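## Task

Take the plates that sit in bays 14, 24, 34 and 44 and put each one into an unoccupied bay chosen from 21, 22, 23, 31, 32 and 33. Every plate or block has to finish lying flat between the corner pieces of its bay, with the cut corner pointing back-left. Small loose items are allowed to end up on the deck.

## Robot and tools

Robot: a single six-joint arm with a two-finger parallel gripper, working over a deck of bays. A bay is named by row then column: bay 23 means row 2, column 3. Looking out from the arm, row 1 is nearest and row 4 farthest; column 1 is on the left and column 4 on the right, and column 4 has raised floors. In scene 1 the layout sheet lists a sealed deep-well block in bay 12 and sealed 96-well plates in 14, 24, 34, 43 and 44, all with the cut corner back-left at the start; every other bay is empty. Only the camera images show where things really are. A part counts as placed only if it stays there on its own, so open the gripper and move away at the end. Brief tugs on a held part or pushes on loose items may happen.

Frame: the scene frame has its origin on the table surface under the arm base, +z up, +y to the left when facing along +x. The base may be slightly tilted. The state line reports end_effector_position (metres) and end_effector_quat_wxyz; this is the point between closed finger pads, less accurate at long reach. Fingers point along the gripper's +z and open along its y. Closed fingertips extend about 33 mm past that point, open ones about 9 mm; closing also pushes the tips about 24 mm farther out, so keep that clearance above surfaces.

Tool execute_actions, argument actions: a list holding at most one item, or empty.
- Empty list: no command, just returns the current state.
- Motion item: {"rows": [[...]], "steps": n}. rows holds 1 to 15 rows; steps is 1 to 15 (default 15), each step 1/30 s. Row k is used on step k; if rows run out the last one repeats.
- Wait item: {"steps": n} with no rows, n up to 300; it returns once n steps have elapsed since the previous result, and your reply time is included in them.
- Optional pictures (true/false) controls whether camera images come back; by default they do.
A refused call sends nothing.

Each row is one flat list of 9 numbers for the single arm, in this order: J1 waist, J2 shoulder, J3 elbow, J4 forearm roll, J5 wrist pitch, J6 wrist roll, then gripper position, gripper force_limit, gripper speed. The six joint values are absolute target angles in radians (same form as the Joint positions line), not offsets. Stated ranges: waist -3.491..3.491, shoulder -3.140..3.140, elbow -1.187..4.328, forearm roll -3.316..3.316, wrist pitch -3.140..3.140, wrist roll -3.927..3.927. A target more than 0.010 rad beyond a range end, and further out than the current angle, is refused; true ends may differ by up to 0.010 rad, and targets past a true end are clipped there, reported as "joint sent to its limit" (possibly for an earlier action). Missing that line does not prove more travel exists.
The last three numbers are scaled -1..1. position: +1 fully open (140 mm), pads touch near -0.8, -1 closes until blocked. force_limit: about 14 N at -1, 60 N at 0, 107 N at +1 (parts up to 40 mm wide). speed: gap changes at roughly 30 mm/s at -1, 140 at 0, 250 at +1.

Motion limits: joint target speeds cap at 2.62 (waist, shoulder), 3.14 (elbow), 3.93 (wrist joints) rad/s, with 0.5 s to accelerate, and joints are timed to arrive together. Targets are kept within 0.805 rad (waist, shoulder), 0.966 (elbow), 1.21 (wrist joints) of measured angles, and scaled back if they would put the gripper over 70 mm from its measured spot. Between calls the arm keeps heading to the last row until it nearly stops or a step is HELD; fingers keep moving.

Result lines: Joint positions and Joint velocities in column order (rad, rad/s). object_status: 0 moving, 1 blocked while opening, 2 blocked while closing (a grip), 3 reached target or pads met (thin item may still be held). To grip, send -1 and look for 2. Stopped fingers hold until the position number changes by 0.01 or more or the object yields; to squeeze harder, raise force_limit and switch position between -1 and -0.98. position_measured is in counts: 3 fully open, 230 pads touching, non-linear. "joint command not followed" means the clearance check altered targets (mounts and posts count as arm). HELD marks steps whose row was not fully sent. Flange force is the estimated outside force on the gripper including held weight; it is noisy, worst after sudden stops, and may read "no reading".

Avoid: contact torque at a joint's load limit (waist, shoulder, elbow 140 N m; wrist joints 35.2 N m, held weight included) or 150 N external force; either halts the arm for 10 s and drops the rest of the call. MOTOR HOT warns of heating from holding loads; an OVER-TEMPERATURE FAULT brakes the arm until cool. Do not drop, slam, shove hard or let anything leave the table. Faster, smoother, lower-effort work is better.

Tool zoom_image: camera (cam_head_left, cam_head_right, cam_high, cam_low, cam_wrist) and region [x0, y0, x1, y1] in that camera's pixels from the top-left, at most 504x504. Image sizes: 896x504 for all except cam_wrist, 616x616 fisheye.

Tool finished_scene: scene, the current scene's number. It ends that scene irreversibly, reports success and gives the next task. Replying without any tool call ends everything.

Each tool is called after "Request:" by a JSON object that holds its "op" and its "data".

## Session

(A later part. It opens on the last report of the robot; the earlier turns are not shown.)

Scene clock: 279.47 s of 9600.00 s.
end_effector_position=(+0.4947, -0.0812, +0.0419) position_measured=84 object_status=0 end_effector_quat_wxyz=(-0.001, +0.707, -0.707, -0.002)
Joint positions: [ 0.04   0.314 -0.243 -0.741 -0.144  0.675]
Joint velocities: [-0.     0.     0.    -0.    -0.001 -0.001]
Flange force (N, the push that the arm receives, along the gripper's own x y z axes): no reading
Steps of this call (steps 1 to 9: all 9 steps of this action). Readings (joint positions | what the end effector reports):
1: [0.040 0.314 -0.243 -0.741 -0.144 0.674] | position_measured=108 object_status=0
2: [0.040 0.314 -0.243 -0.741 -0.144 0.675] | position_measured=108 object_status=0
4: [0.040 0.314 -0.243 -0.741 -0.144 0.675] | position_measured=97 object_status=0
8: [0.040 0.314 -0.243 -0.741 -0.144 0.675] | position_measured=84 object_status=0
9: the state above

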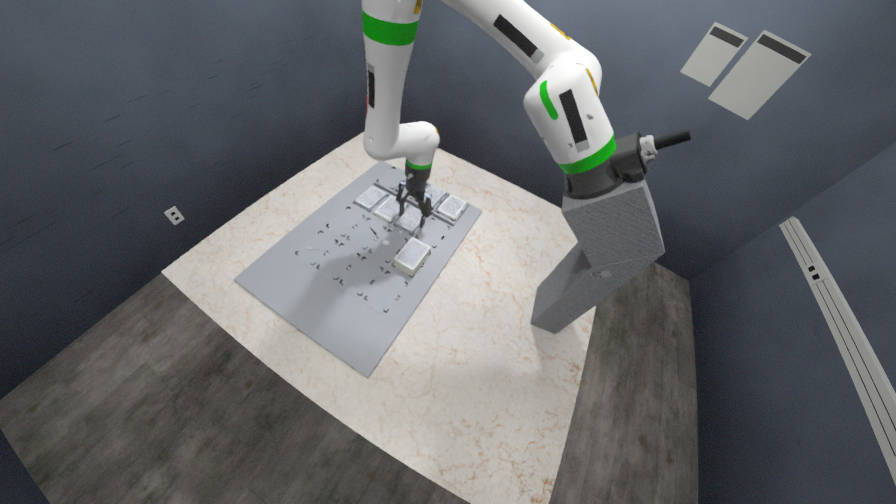

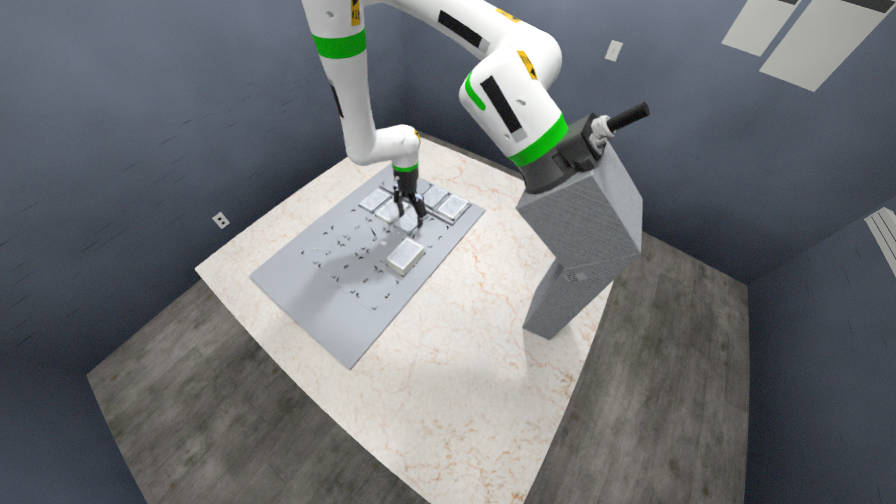

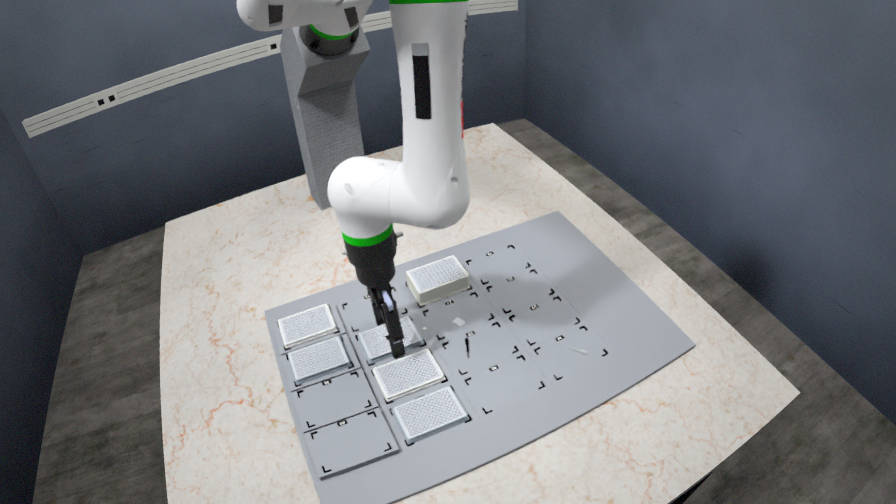

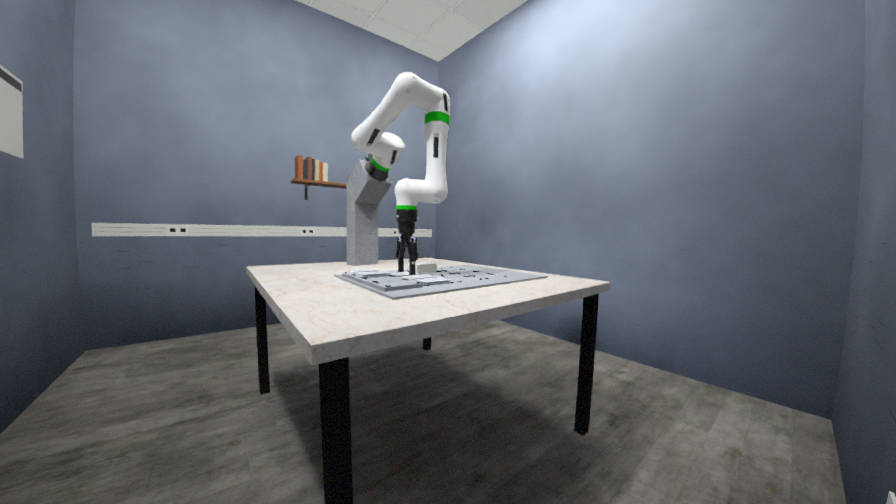

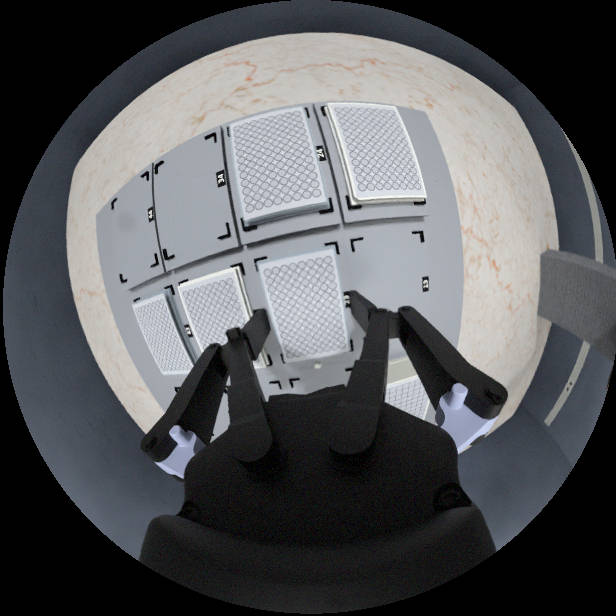

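Request:
{"op": "execute_actions", "data": {"actions": [{"rows":[[0.051,0.18,-0.352,-0.63,-0.153,0.555,0.36,-0.2,0]],"steps":11}], "pictures": false}}

Request:
{"op": "execute_actions", "data": {"actions": [{"rows":[[-0.39,0.347,-0.093,-0.996,-0.516,1.155,0.36,-0.2,0]]}], "pictures": false}}

Request:
{"op": "execute_actions", "data": {"actions": [{"steps":9}], "pictures": false}}

Request:
{"op": "execute_actions", "data": {"actions": [{"rows":[[-0.3622,0.434,-0.0317,-1.0242,-0.4813,1.173,0.36,-0.2,0]],"steps":13}]}}

Request:
{"op": "zoom_image", "data": {"camera": "cam_wrist", "region": [230,230,400,400]}}

Scene clock: 296.13 s of 9600.00 s.
end_effector_position=(+0.4978, -0.0803, +0.0918) position_measured=84 object_status=3 end_effector_quat_wxyz=(-0.004, +0.707, -0.707, -0.000)
Joint positions: [ 0.051  0.18  -0.351 -0.631 -0.153  0.556]
Joint velocities: [ 0.002 -0.014 -0.015  0.018 -0.003 -0.02 ]
Flange force (N, the push that the arm receives, along the gripper's own x y z axes): no reading
Steps of this call (steps 1 to 15: the robot went on to your last target; steps 16 to 90: nothing new was sent; then 13.30 s passed at rest; steps 91 to 101: all 11 steps of this action). Readings (joint positions | what the end effector reports):
91: [0.040 0.314 -0.243 -0.741 -0.144 0.675] | position_measured=84 object_status=3
92: [0.040 0.311 -0.245 -0.739 -0.144 0.672] | position_measured=84 object_status=3
94: [0.042 0.287 -0.265 -0.719 -0.146 0.650] | position_measured=84 object_status=3
98: [0.049 0.201 -0.335 -0.648 -0.152 0.574] | position_measured=84 object_status=3
101: the state above

Scene clock: 296.63 s of 9600.00 s.
end_effector_position=(+0.4892, -0.2158, +0.0914) position_measured=84 object_status=3 end_effector_quat_wxyz=(+0.010, +0.704, -0.710, -0.007)
Joint positions: [-0.305  0.315 -0.143 -0.926 -0.447  1.04 ]
Joint velocities: [-0.832  0.313  0.485 -0.682 -0.67   1.119]
Flange force (N, the push that the arm receives, along the gripper's own x y z axes): [16.5 1.3 3.5]
Steps of this call (steps 1 to 15: all 15 steps of this action). Readings (joint positions | what the end effector reports):
1: [0.051 0.180 -0.352 -0.630 -0.153 0.555] | position_measured=84 object_status=3
2: [0.048 0.181 -0.351 -0.632 -0.156 0.558] | position_measured=84 object_status=3
4: [0.026 0.190 -0.337 -0.651 -0.175 0.590] | position_measured=84 object_status=3
8: [-0.084 0.231 -0.273 -0.742 -0.266 0.739] | position_measured=84 object_status=3
15: the state above

Scene clock: 296.93 s of 9600.00 s.
end_effector_position=(+0.4945, -0.2464, +0.0958) position_measured=84 object_status=3 end_effector_quat_wxyz=(-0.001, +0.707, -0.707, -0.002)
Joint positions: [-0.39   0.347 -0.093 -0.996 -0.516  1.155]
Joint velocities: [-0.002  0.001  0.001  0.    -0.001  0.001]
Flange force (N, the push that the arm receives, along the gripper's own x y z axes): [4.7 3.3 -3.3]
Steps of this call (steps 1 to 9: the robot went on to your last target). Readings (joint positions | what the end effector reports):
1: [-0.332 0.325 -0.127 -0.947 -0.468 1.075] | position_measured=84 object_status=3
2: [-0.353 0.333 -0.115 -0.965 -0.486 1.105] | position_measured=84 object_status=3
4: [-0.381 0.344 -0.098 -0.989 -0.509 1.143] | position_measured=84 object_status=3
8: [-0.390 0.347 -0.093 -0.996 -0.516 1.155] | position_measured=84 object_status=3
9: the state above

Scene clock: 297.37 s of 9600.00 s.
end_effector_position=(+0.4948, -0.2456, +0.0563) position_measured=84 object_status=3 end_effector_quat_wxyz=(-0.001, +0.707, -0.707, -0.002)
Joint positions: [-0.362  0.434 -0.032 -1.024 -0.481  1.173]
Joint velocities: [ 0.001  0.003  0.001 -0.001  0.001  0.   ]
Flange force (N, the push that the arm receives, along the gripper's own x y z axes): [5.4 1.3 -2.3]
Steps of this call (steps 1 to 13: all 13 steps of this action). Readings (joint positions | what the end effector reports):
1: [-0.390 0.347 -0.093 -0.996 -0.516 1.155] | position_measured=84 object_status=3
2: [-0.389 0.350 -0.090 -0.997 -0.514 1.156] | position_measured=84 object_status=3
4: [-0.380 0.374 -0.074 -1.005 -0.503 1.161] | position_measured=84 object_status=3
8: [-0.363 0.431 -0.034 -1.023 -0.483 1.172] | position_measured=84 object_status=3
13: the state above

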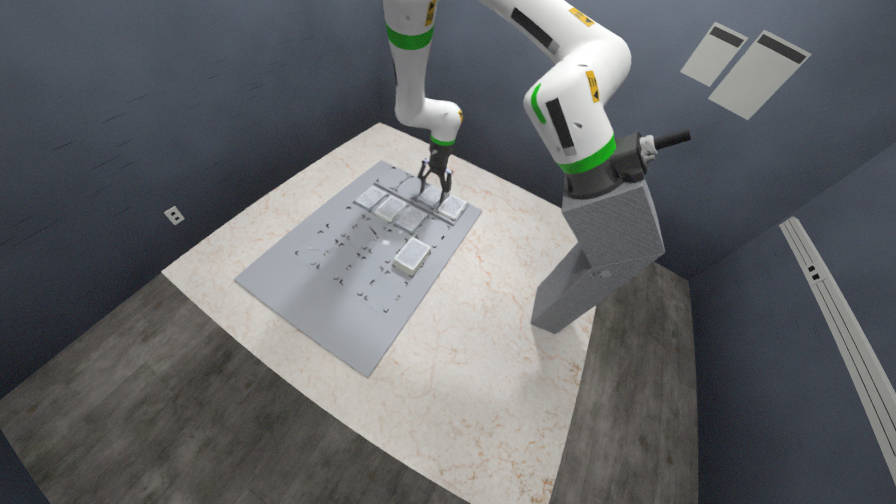

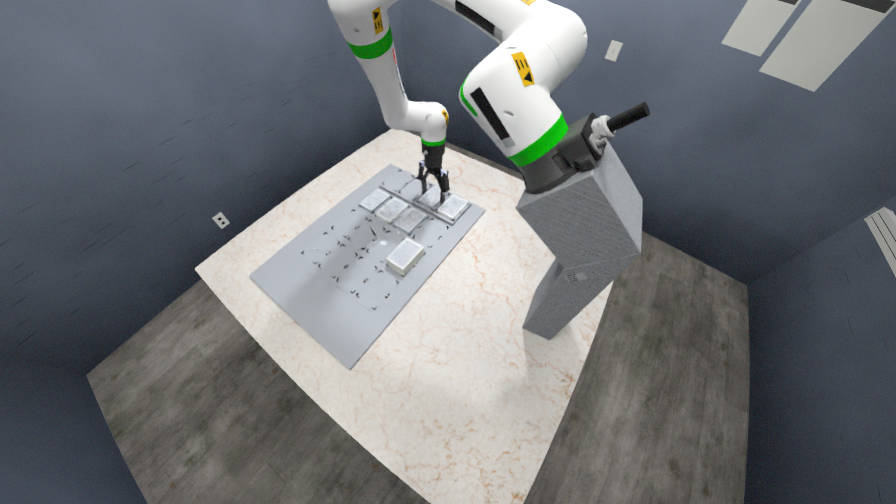

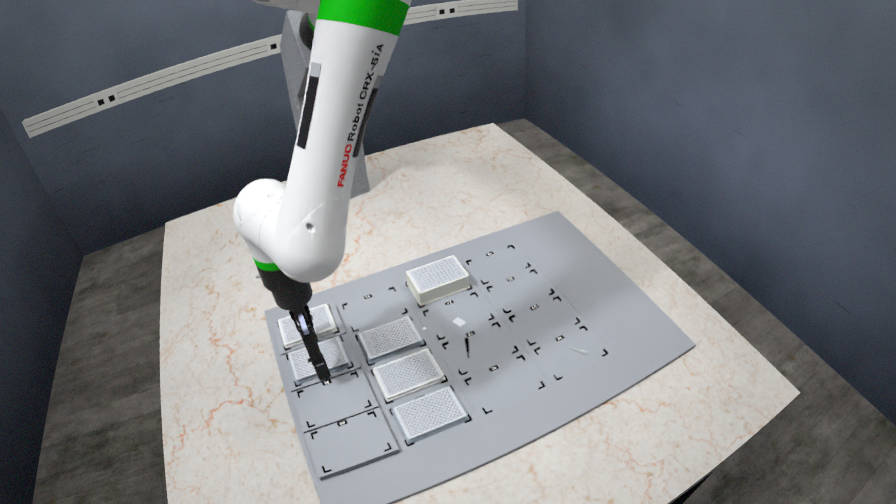

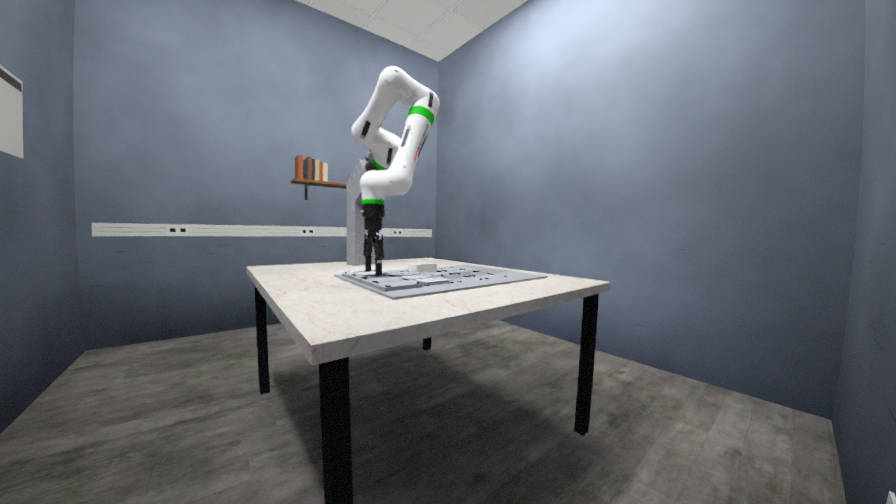

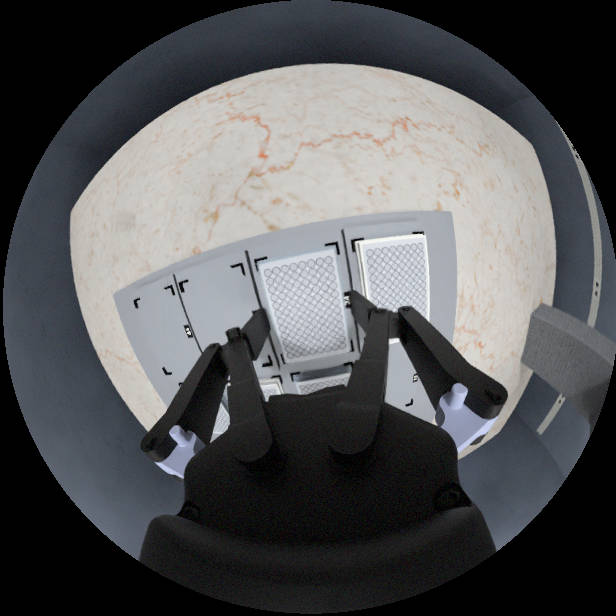

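Region (230, 230, 400, 400) of cam_wrist's 616x616 image, scaled by 2.965, with more detail than that image has.

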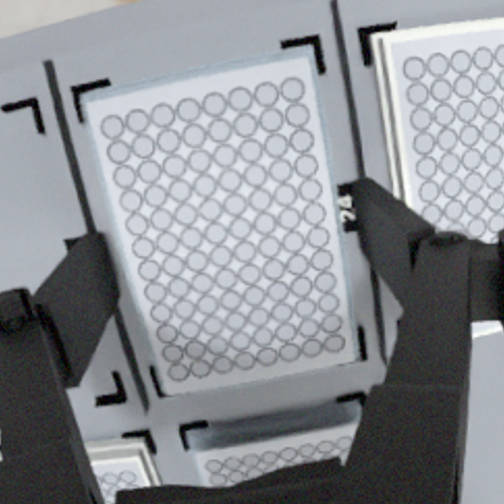

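To 31 via the vertical-forearm pose.

Request:
{"op": "execute_actions", "data": {"actions": [{"rows":[[-0.3622,0.434,-0.0317,-1.0242,-0.4813,1.173,-1,-0.2,-0.6]],"steps":14}], "pictures": false}}

Request:
{"op": "execute_actions", "data": {"actions": [{"rows":[[-0.39,0.347,-0.093,-0.996,-0.516,1.155,-1,-0.2,0]],"steps":9}], "pictures": false}}

Request:
{"op": "execute_actions", "data": {"actions": [{"rows":[[0.162,0.035,-0.6,-2,0,1.86,-1,-0.2,0]]}], "pictures": false}}

Request:
{"op": "execute_actions", "data": {"actions": [{"steps":18}], "pictures": false}}

Request:
{"op": "execute_actions", "data": {"actions": [{"rows":[[0.2273,0.2416,-0.098,-2.976,0.325,2.808,-1,-0.2,0]]}], "pictures": false}}

Request:
{"op": "execute_actions", "data": {"actions": [{"steps":18}], "pictures": false}}

Request:
{"op": "execute_actions", "data": {"actions": [{"rows":[[0.2245,0.335,-0.0361,-2.9724,0.2937,2.8046,-1,-0.2,0]]}]}}

Request:
{"op": "zoom_image", "data": {"camera": "cam_wrist", "region": [230,230,400,400]}}

Scene clock: 311.80 s of 9600.00 s.
end_effector_position=(+0.4947, -0.2456, +0.0562) position_measured=108 object_status=2 end_effector_quat_wxyz=(-0.001, +0.707, -0.707, -0.002)
Joint positions: [-0.362  0.434 -0.032 -1.024 -0.481  1.173]
Joint velocities: [-0.    -0.     0.    -0.    -0.     0.001]
Flange force (N, the push that the arm receives, along the gripper's own x y z axes): [-0.4 0.9 -35.8]
Steps of this call (steps 1 to 15: the robot went on to your last target; steps 16 to 90: nothing new was sent; then 10.97 s passed at rest; steps 91 to 104: all 14 steps of this action). Readings (joint positions | what the end effector reports):
91: [-0.362 0.434 -0.032 -1.024 -0.481 1.173] | position_measured=84 object_status=0
92: [-0.362 0.434 -0.032 -1.024 -0.481 1.173] | position_measured=86 object_status=0
94: [-0.362 0.434 -0.032 -1.024 -0.481 1.173] | position_measured=94 object_status=0
98: [-0.362 0.434 -0.032 -1.024 -0.481 1.173] | position_measured=108 object_status=0
104: the state above

Scene clock: 312.10 s of 9600.00 s.
end_effector_position=(+0.4947, -0.2467, +0.0955) position_measured=108 object_status=2 end_effector_quat_wxyz=(-0.001, +0.707, -0.707, -0.001)
Joint positions: [-0.39   0.348 -0.092 -0.996 -0.516  1.155]
Joint velocities: [-0.009 -0.028 -0.023  0.01  -0.013 -0.007]
Flange force (N, the push that the arm receives, along the gripper's own x y z axes): [-2.3 1.0 -23.4]
Steps of this call (steps 1 to 9: all 9 steps of this action). Readings (joint positions | what the end effector reports):
1: [-0.362 0.434 -0.032 -1.024 -0.481 1.173] | position_measured=108 object_status=2
2: [-0.363 0.431 -0.034 -1.024 -0.482 1.173] | position_measured=108 object_status=2
4: [-0.370 0.407 -0.051 -1.016 -0.492 1.168] | position_measured=108 object_status=2
8: [-0.389 0.350 -0.090 -0.997 -0.514 1.156] | position_measured=108 object_status=2
9: the state above

Scene clock: 312.60 s of 9600.00 s.
end_effector_position=(+0.4888, -0.0736, +0.0834) position_measured=108 object_status=2 end_effector_quat_wxyz=(-0.054, +0.709, -0.703, +0.025)
Joint positions: [-0.165  0.22  -0.299 -1.404 -0.306  1.442]
Joint velocities: [ 0.568 -0.322 -0.522 -1.027  0.527  0.723]
Flange force (N, the push that the arm receives, along the gripper's own x y z axes): no reading
Steps of this call (steps 1 to 15: all 15 steps of this action). Readings (joint positions | what the end effector reports):
1: [-0.390 0.347 -0.093 -0.996 -0.516 1.155] | position_measured=108 object_status=2
2: [-0.387 0.346 -0.096 -1.000 -0.513 1.158] | position_measured=108 object_status=2
4: [-0.368 0.334 -0.114 -1.036 -0.494 1.185] | position_measured=108 object_status=2
8: [-0.295 0.294 -0.180 -1.167 -0.427 1.276] | position_measured=108 object_status=2
15: the state above

Scene clock: 313.20 s of 9600.00 s.
end_effector_position=(+0.3713, +0.1046, +0.1345) position_measured=108 object_status=2 end_effector_quat_wxyz=(-0.012, +0.705, -0.709, +0.007)
Joint positions: [ 0.157  0.038 -0.596 -1.991 -0.005  1.854]
Joint velocities: [ 0.157 -0.089 -0.142 -0.283  0.144  0.198]
Flange force (N, the push that the arm receives, along the gripper's own x y z axes): no reading
Steps of this call (steps 1 to 18: the robot went on to your last target). Readings (joint positions | what the end effector reports):
1: [-0.146 0.209 -0.317 -1.439 -0.288 1.467] | position_measured=108 object_status=2
2: [-0.127 0.198 -0.335 -1.474 -0.269 1.492] | position_measured=108 object_status=2
4: [-0.087 0.176 -0.371 -1.546 -0.233 1.542] | position_measured=108 object_status=2
8: [-0.009 0.131 -0.443 -1.689 -0.159 1.642] | position_measured=108 object_status=2
18: the state above

Scene clock: 313.70 s of 9600.00 s.
end_effector_position=(+0.4984, +0.1647, +0.0985) position_measured=108 object_status=2 end_effector_quat_wxyz=(+0.005, +0.704, -0.709, +0.039)
Joint positions: [ 0.197  0.144 -0.336 -2.518  0.173  2.362]
Joint velocities: [ 0.086  0.275  0.673 -1.286  0.426  1.255]
Flange force (N, the push that the arm receives, along the gripper's own x y z axes): no reading
Steps of this call (steps 1 to 15: all 15 steps of this action). Readings (joint positions | what the end effector reports):
1: [0.161 0.036 -0.598 -1.998 -0.001 1.858] | position_measured=108 object_status=2
2: [0.162 0.037 -0.597 -2.006 0.002 1.866] | position_measured=108 object_status=2
4: [0.166 0.045 -0.580 -2.048 0.017 1.905] | position_measured=108 object_status=2
8: [0.177 0.080 -0.495 -2.213 0.072 2.065] | position_measured=108 object_status=2
15: the state above

Scene clock: 314.30 s of 9600.00 s.
end_effector_position=(+0.6021, +0.2455, +0.0879) position_measured=108 object_status=2 end_effector_quat_wxyz=(-0.001, +0.707, -0.707, -0.001)
Joint positions: [ 0.227  0.242 -0.098 -2.976  0.325  2.808]
Joint velocities: [-0.001  0.     0.001 -0.001 -0.     0.002]
Flange force (N, the push that the arm receives, along the gripper's own x y z axes): [-3.4 -1.0 1.4]
Steps of this call (steps 1 to 18: the robot went on to your last target). Readings (joint positions | what the end effector reports):
1: [0.200 0.154 -0.314 -2.562 0.188 2.405] | position_measured=108 object_status=2
2: [0.203 0.163 -0.291 -2.605 0.202 2.447] | position_measured=108 object_status=2
4: [0.209 0.181 -0.246 -2.692 0.231 2.532] | position_measured=108 object_status=2
8: [0.220 0.217 -0.157 -2.862 0.287 2.697] | position_measured=108 object_status=2
18: the state above

Scene clock: 314.80 s of 9600.00 s.
end_effector_position=(+0.6024, +0.2468, +0.0484) position_measured=108 object_status=2 end_effector_quat_wxyz=(-0.001, +0.707, -0.707, -0.002)
Joint positions: [ 0.225  0.335 -0.036 -2.972  0.294  2.805]
Joint velocities: [-0.001  0.001  0.     0.001 -0.001 -0.   ]
Flange force (N, the push that the arm receives, along the gripper's own x y z axes): [-2.4 -0.3 -0.8]
Steps of this call (steps 1 to 15: all 15 steps of this action). Readings (joint positions | what the end effector reports):
1: [0.227 0.242 -0.098 -2.976 0.325 2.808] | position_measured=108 object_status=2
2: [0.227 0.245 -0.096 -2.976 0.324 2.808] | position_measured=108 object_status=2
4: [0.226 0.269 -0.080 -2.975 0.314 2.807] | position_measured=108 object_status=2
8: [0.225 0.330 -0.040 -2.973 0.295 2.805] | position_measured=108 object_status=2
15: the state above

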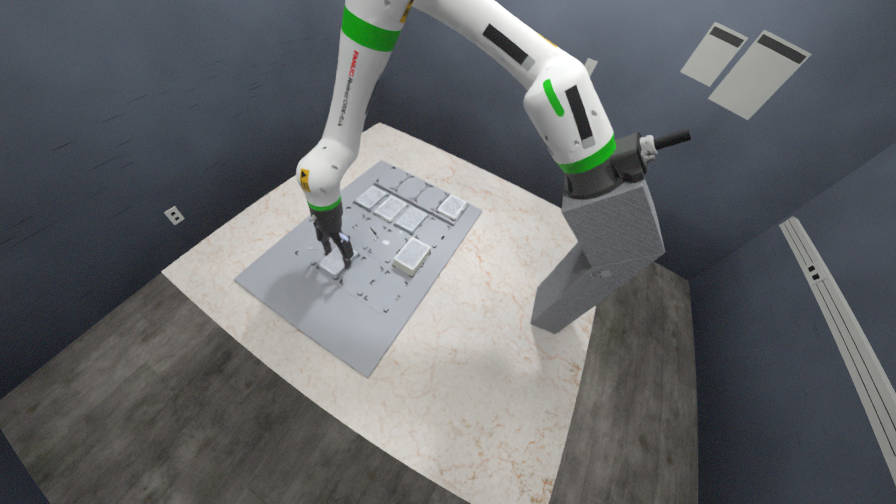

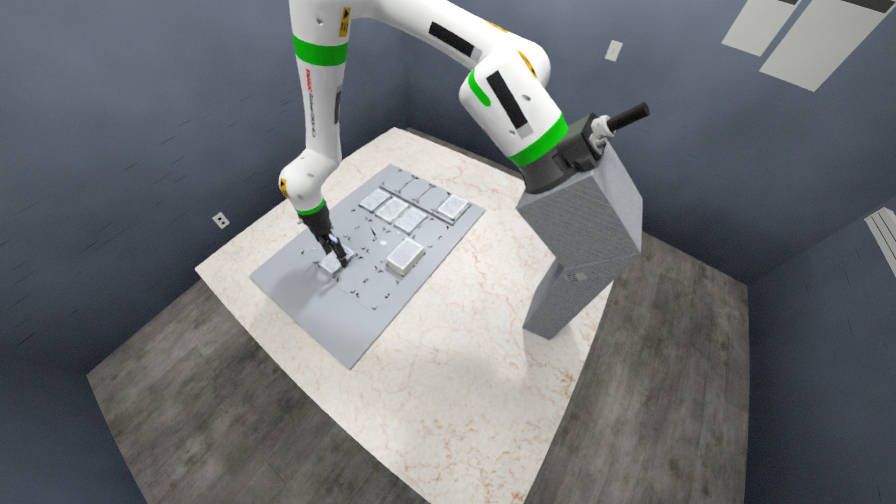

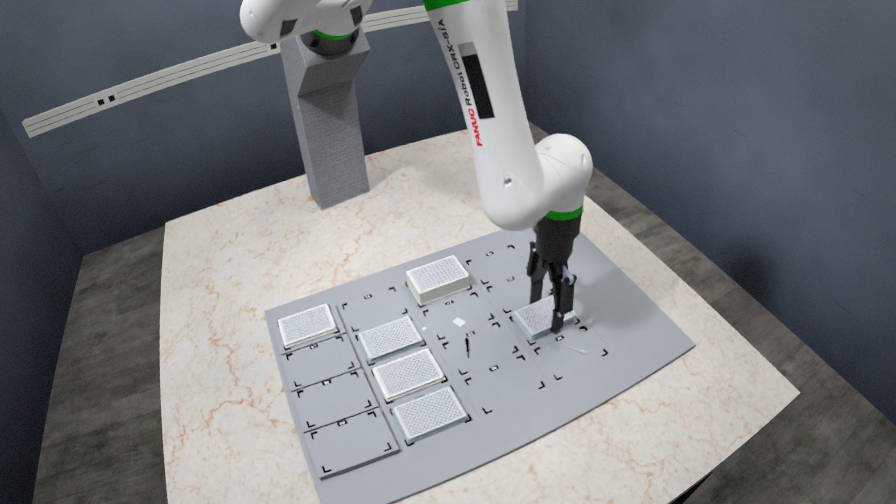

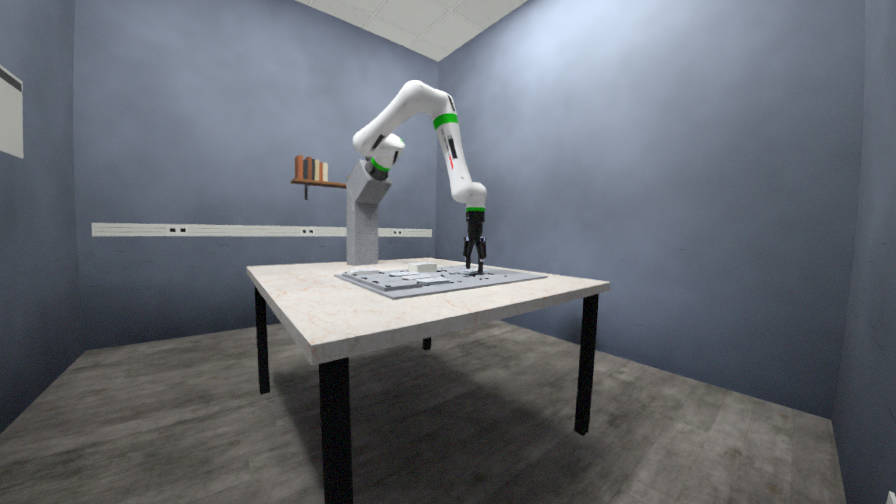

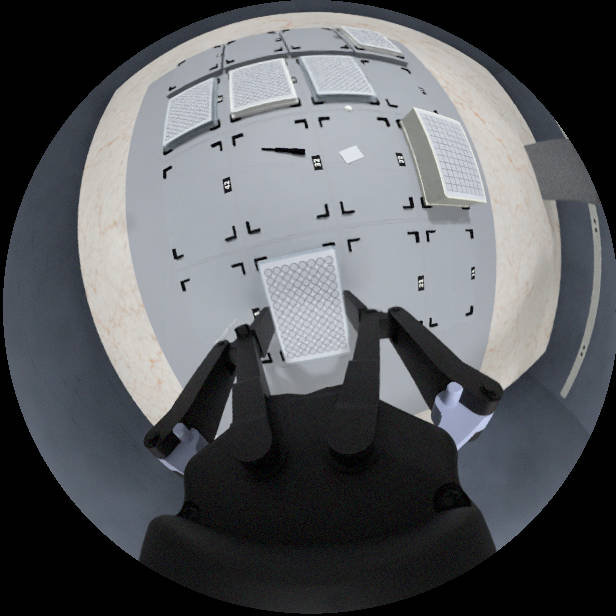

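Region (230, 230, 400, 400) of cam_wrist's 616x616 image, scaled by 2.965, with more detail than that image has.

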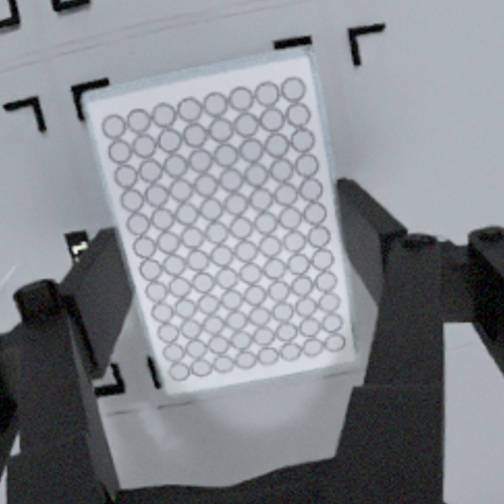

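Request:
{"op": "execute_actions", "data": {"actions": [{"rows":[[0.2229,0.3385,-0.0337,-2.9724,0.2851,2.8056,-1,-0.2,0]],"steps":10}]}}

Request:
{"op": "zoom_image", "data": {"camera": "cam_wrist", "region": [230,230,400,400]}}

Scene clock: 323.60 s of 9600.00 s.
end_effector_position=(+0.6052, +0.2465, +0.0467) position_measured=108 object_status=2 end_effector_quat_wxyz=(-0.004, +0.707, -0.707, +0.000)
Joint positions: [ 0.223  0.338 -0.034 -2.972  0.285  2.806]
Joint velocities: [ 0.001  0.001  0.001 -0.    -0.001 -0.001]
Flange force (N, the push that the arm receives, along the gripper's own x y z axes): [-0.8 -1.0 -0.6]
Steps of this call (steps 1 to 15: the robot went on to your last target; steps 16 to 90: nothing new was sent; then 5.47 s passed at rest; steps 91 to 100: all 10 steps of this action). Readings (joint positions | what the end effector reports):
91: [0.224 0.335 -0.036 -2.972 0.293 2.805] | position_measured=108 object_status=2
92: [0.224 0.336 -0.035 -2.972 0.291 2.805] | position_measured=108 object_status=2
94: [0.223 0.338 -0.034 -2.972 0.287 2.805] | position_measured=108 object_status=2
98: [0.223 0.338 -0.034 -2.972 0.285 2.806] | position_measured=108 object_status=2
100: the state above

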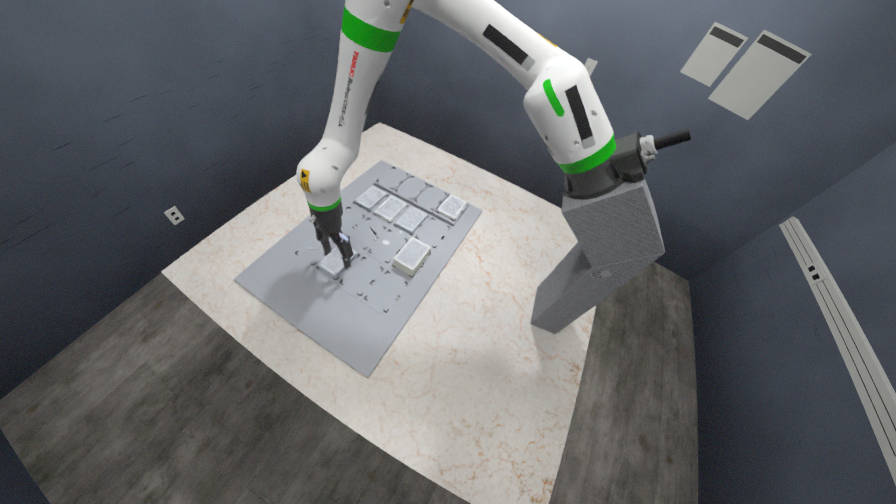

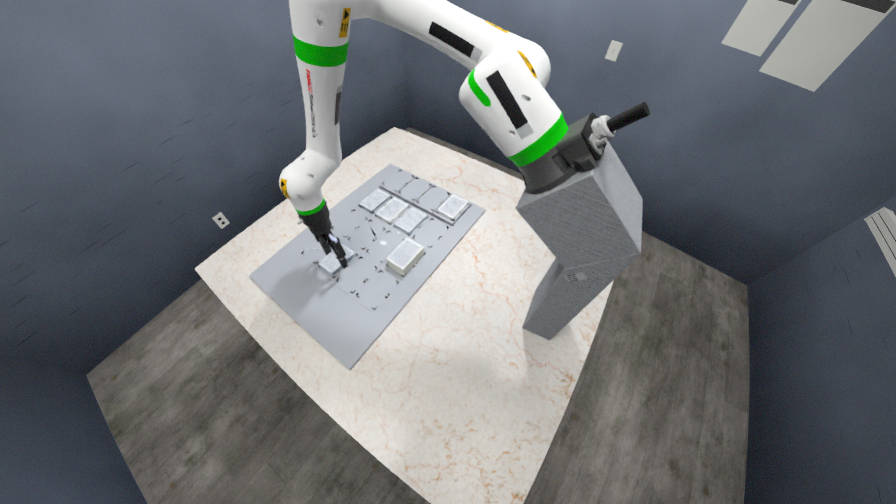

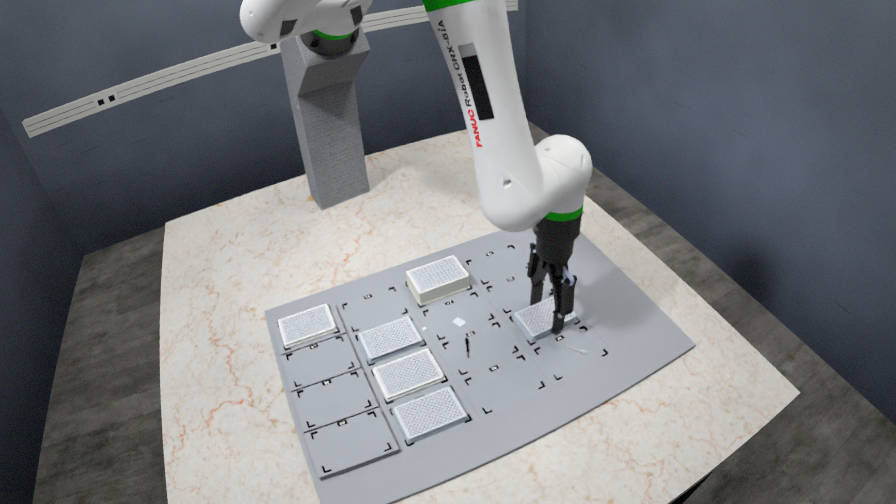

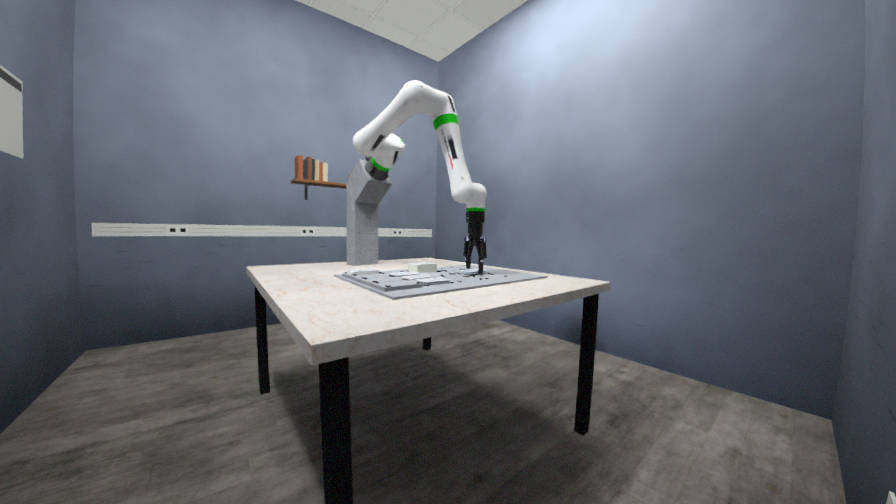

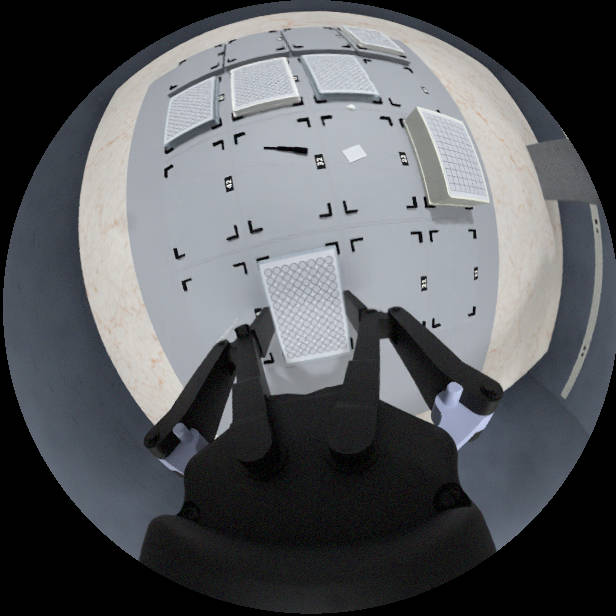

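Region (230, 230, 400, 400) of cam_wrist's 616x616 image, scaled by 2.965, with more detail than that image has.

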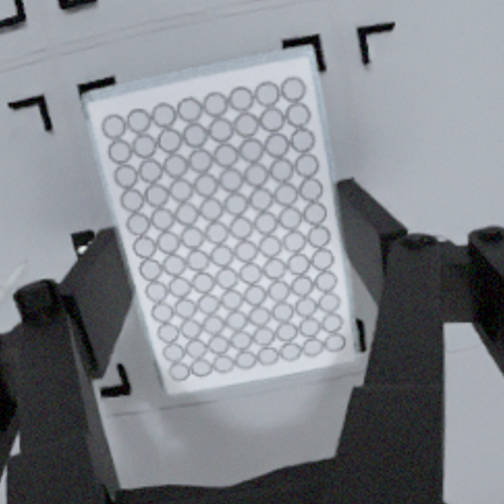

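Back about 0.8 mm, then down.

Request:
{"op": "execute_actions", "data": {"actions": [{"rows":[[0.2231,0.3385,-0.0337,-2.9724,0.2873,2.8056,-1,-0.2,0],[0.2231,0.3385,-0.0337,-2.9724,0.2873,2.8056,-1,-0.2,0],[0.2231,0.3385,-0.0337,-2.9724,0.2873,2.8056,-1,-0.2,0],[0.2229,0.342,-0.0313,-2.9724,0.2862,2.8056,-1,-0.2,0],[0.2229,0.342,-0.0313,-2.9724,0.2862,2.8056,-1,-0.2,0],[0.2228,0.3457,-0.0288,-2.972,0.285,2.8052,-1,-0.2,0],[0.2228,0.3457,-0.0288,-2.972,0.285,2.8052,-1,-0.2,0],[0.2227,0.3495,-0.0262,-2.9717,0.2838,2.805,-1,-0.2,0]],"steps":14}], "pictures": false}}

Request:
{"op": "execute_actions", "data": {"actions": [{"rows":[[0.2227,0.3495,-0.0262,-2.9717,0.2838,2.805,0.36,-0.2,-0.5]],"steps":9}]}}

Request:
{"op": "zoom_image", "data": {"camera": "cam_wrist", "region": [230,230,400,400]}}

Scene clock: 334.30 s of 9600.00 s.
end_effector_position=(+0.6043, +0.2465, +0.0421) position_measured=108 object_status=2 end_effector_quat_wxyz=(-0.003, +0.707, -0.707, -0.000)
Joint positions: [ 0.223  0.349 -0.026 -2.972  0.284  2.805]
Joint velocities: [ 0.     0.003  0.001  0.    -0.001 -0.001]
Flange force (N, the push that the arm receives, along the gripper's own x y z axes): [-1.8 -0.5 3.1]
Steps of this call (steps 1 to 15: the robot went on to your last target; steps 16 to 90: nothing new was sent; then 7.23 s passed at rest; steps 91 to 104: all 14 steps of this action). Readings (joint positions | what the end effector reports):
91: [0.223 0.339 -0.034 -2.972 0.285 2.806] | position_measured=108 object_status=2
92: [0.223 0.339 -0.034 -2.972 0.285 2.806] | position_measured=108 object_status=2
94: [0.223 0.339 -0.034 -2.972 0.287 2.806] | position_measured=108 object_status=2
98: [0.223 0.344 -0.030 -2.972 0.286 2.806] | position_measured=108 object_status=2
104: the state above

Scene clock: 334.60 s of 9600.00 s.
end_effector_position=(+0.6043, +0.2465, +0.0420) position_measured=84 object_status=0 end_effector_quat_wxyz=(-0.003, +0.707, -0.707, -0.000)
Joint positions: [ 0.223  0.349 -0.026 -2.972  0.284  2.805]
Joint velocities: [ 0.001 -0.     0.     0.001  0.    -0.   ]
Flange force (N, the push that the arm receives, along the gripper's own x y z axes): [-0.4 -2.2 0.9]
Steps of this call (steps 1 to 9: all 9 steps of this action). Readings (joint positions | what the end effector reports):
1: [0.223 0.349 -0.026 -2.972 0.284 2.805] | position_measured=108 object_status=0
2: [0.223 0.349 -0.026 -2.972 0.284 2.805] | position_measured=108 object_status=0
4: [0.223 0.349 -0.026 -2.972 0.284 2.805] | position_measured=97 object_status=0
8: [0.223 0.349 -0.026 -2.972 0.284 2.805] | position_measured=84 object_status=0
9: the state above

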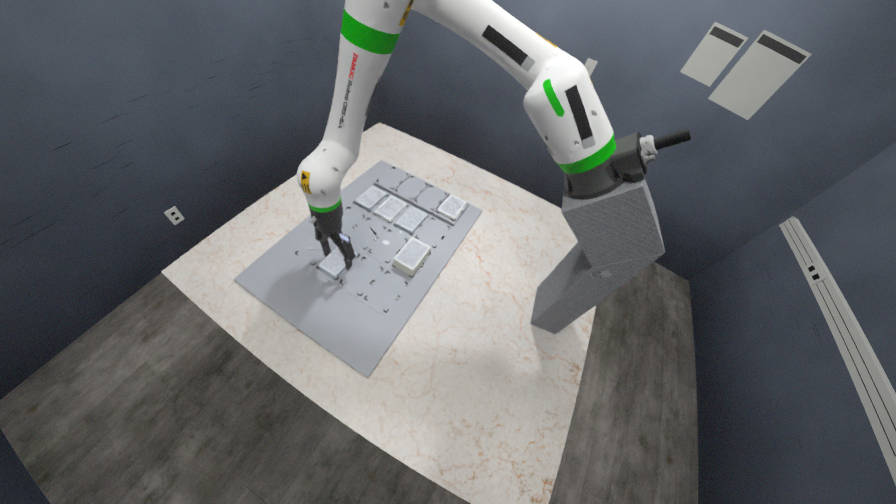

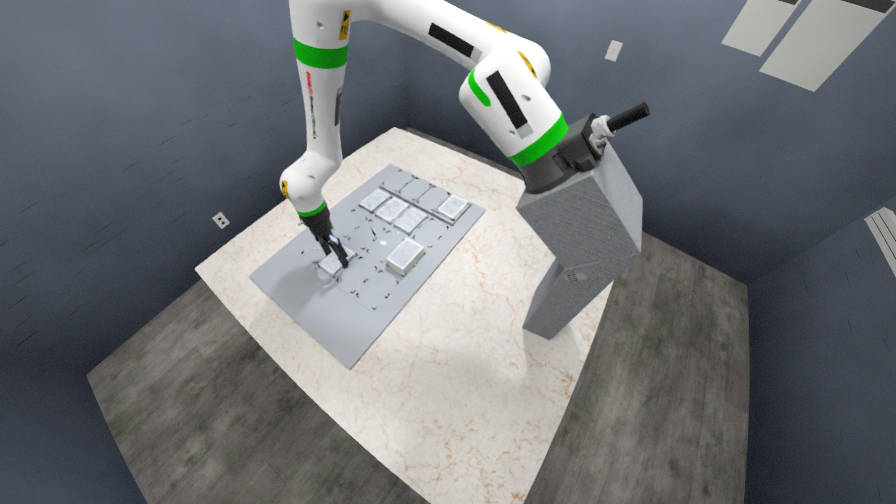

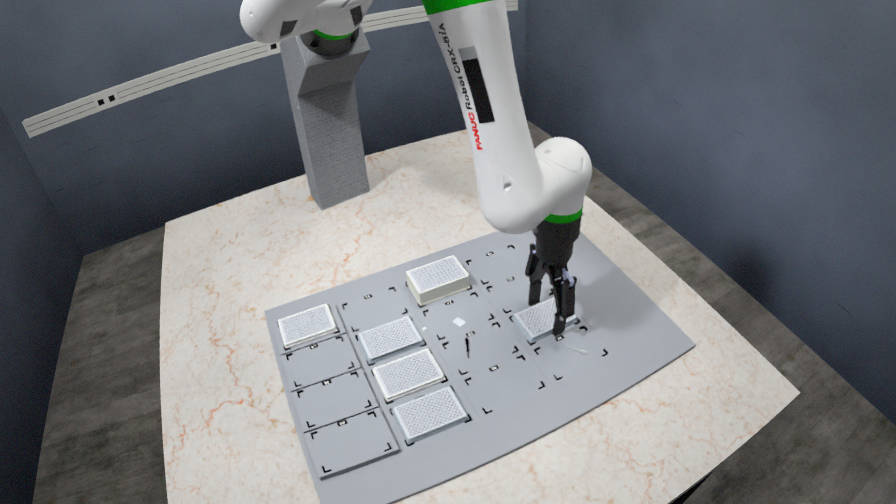

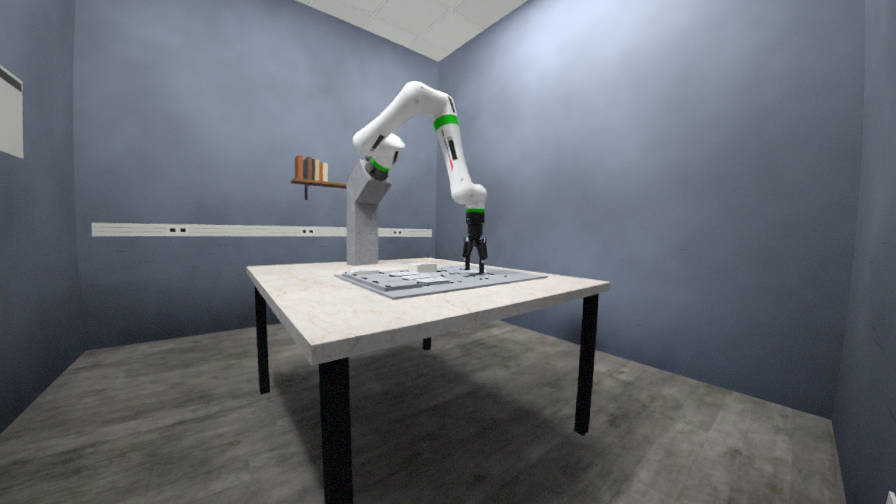

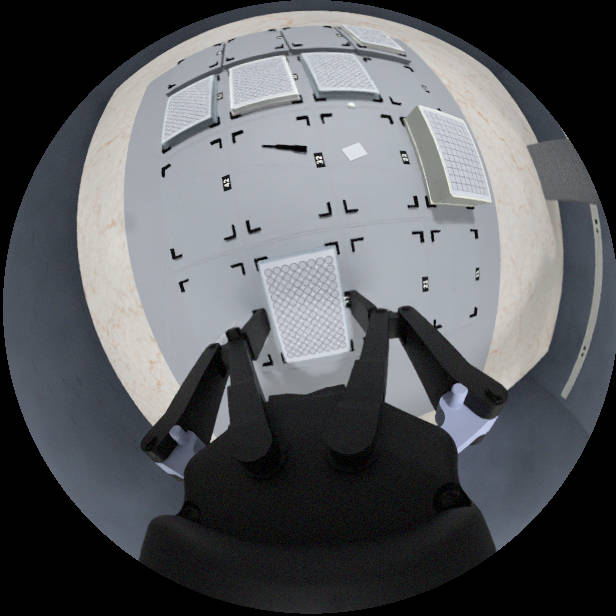

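Region (230, 230, 400, 400) of cam_wrist's 616x616 image, scaled by 2.965, with more detail than that image has.

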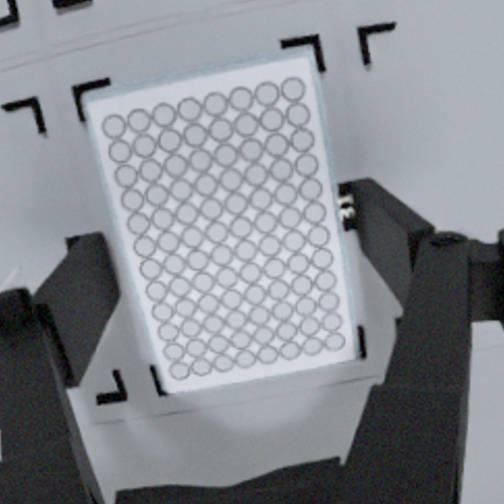

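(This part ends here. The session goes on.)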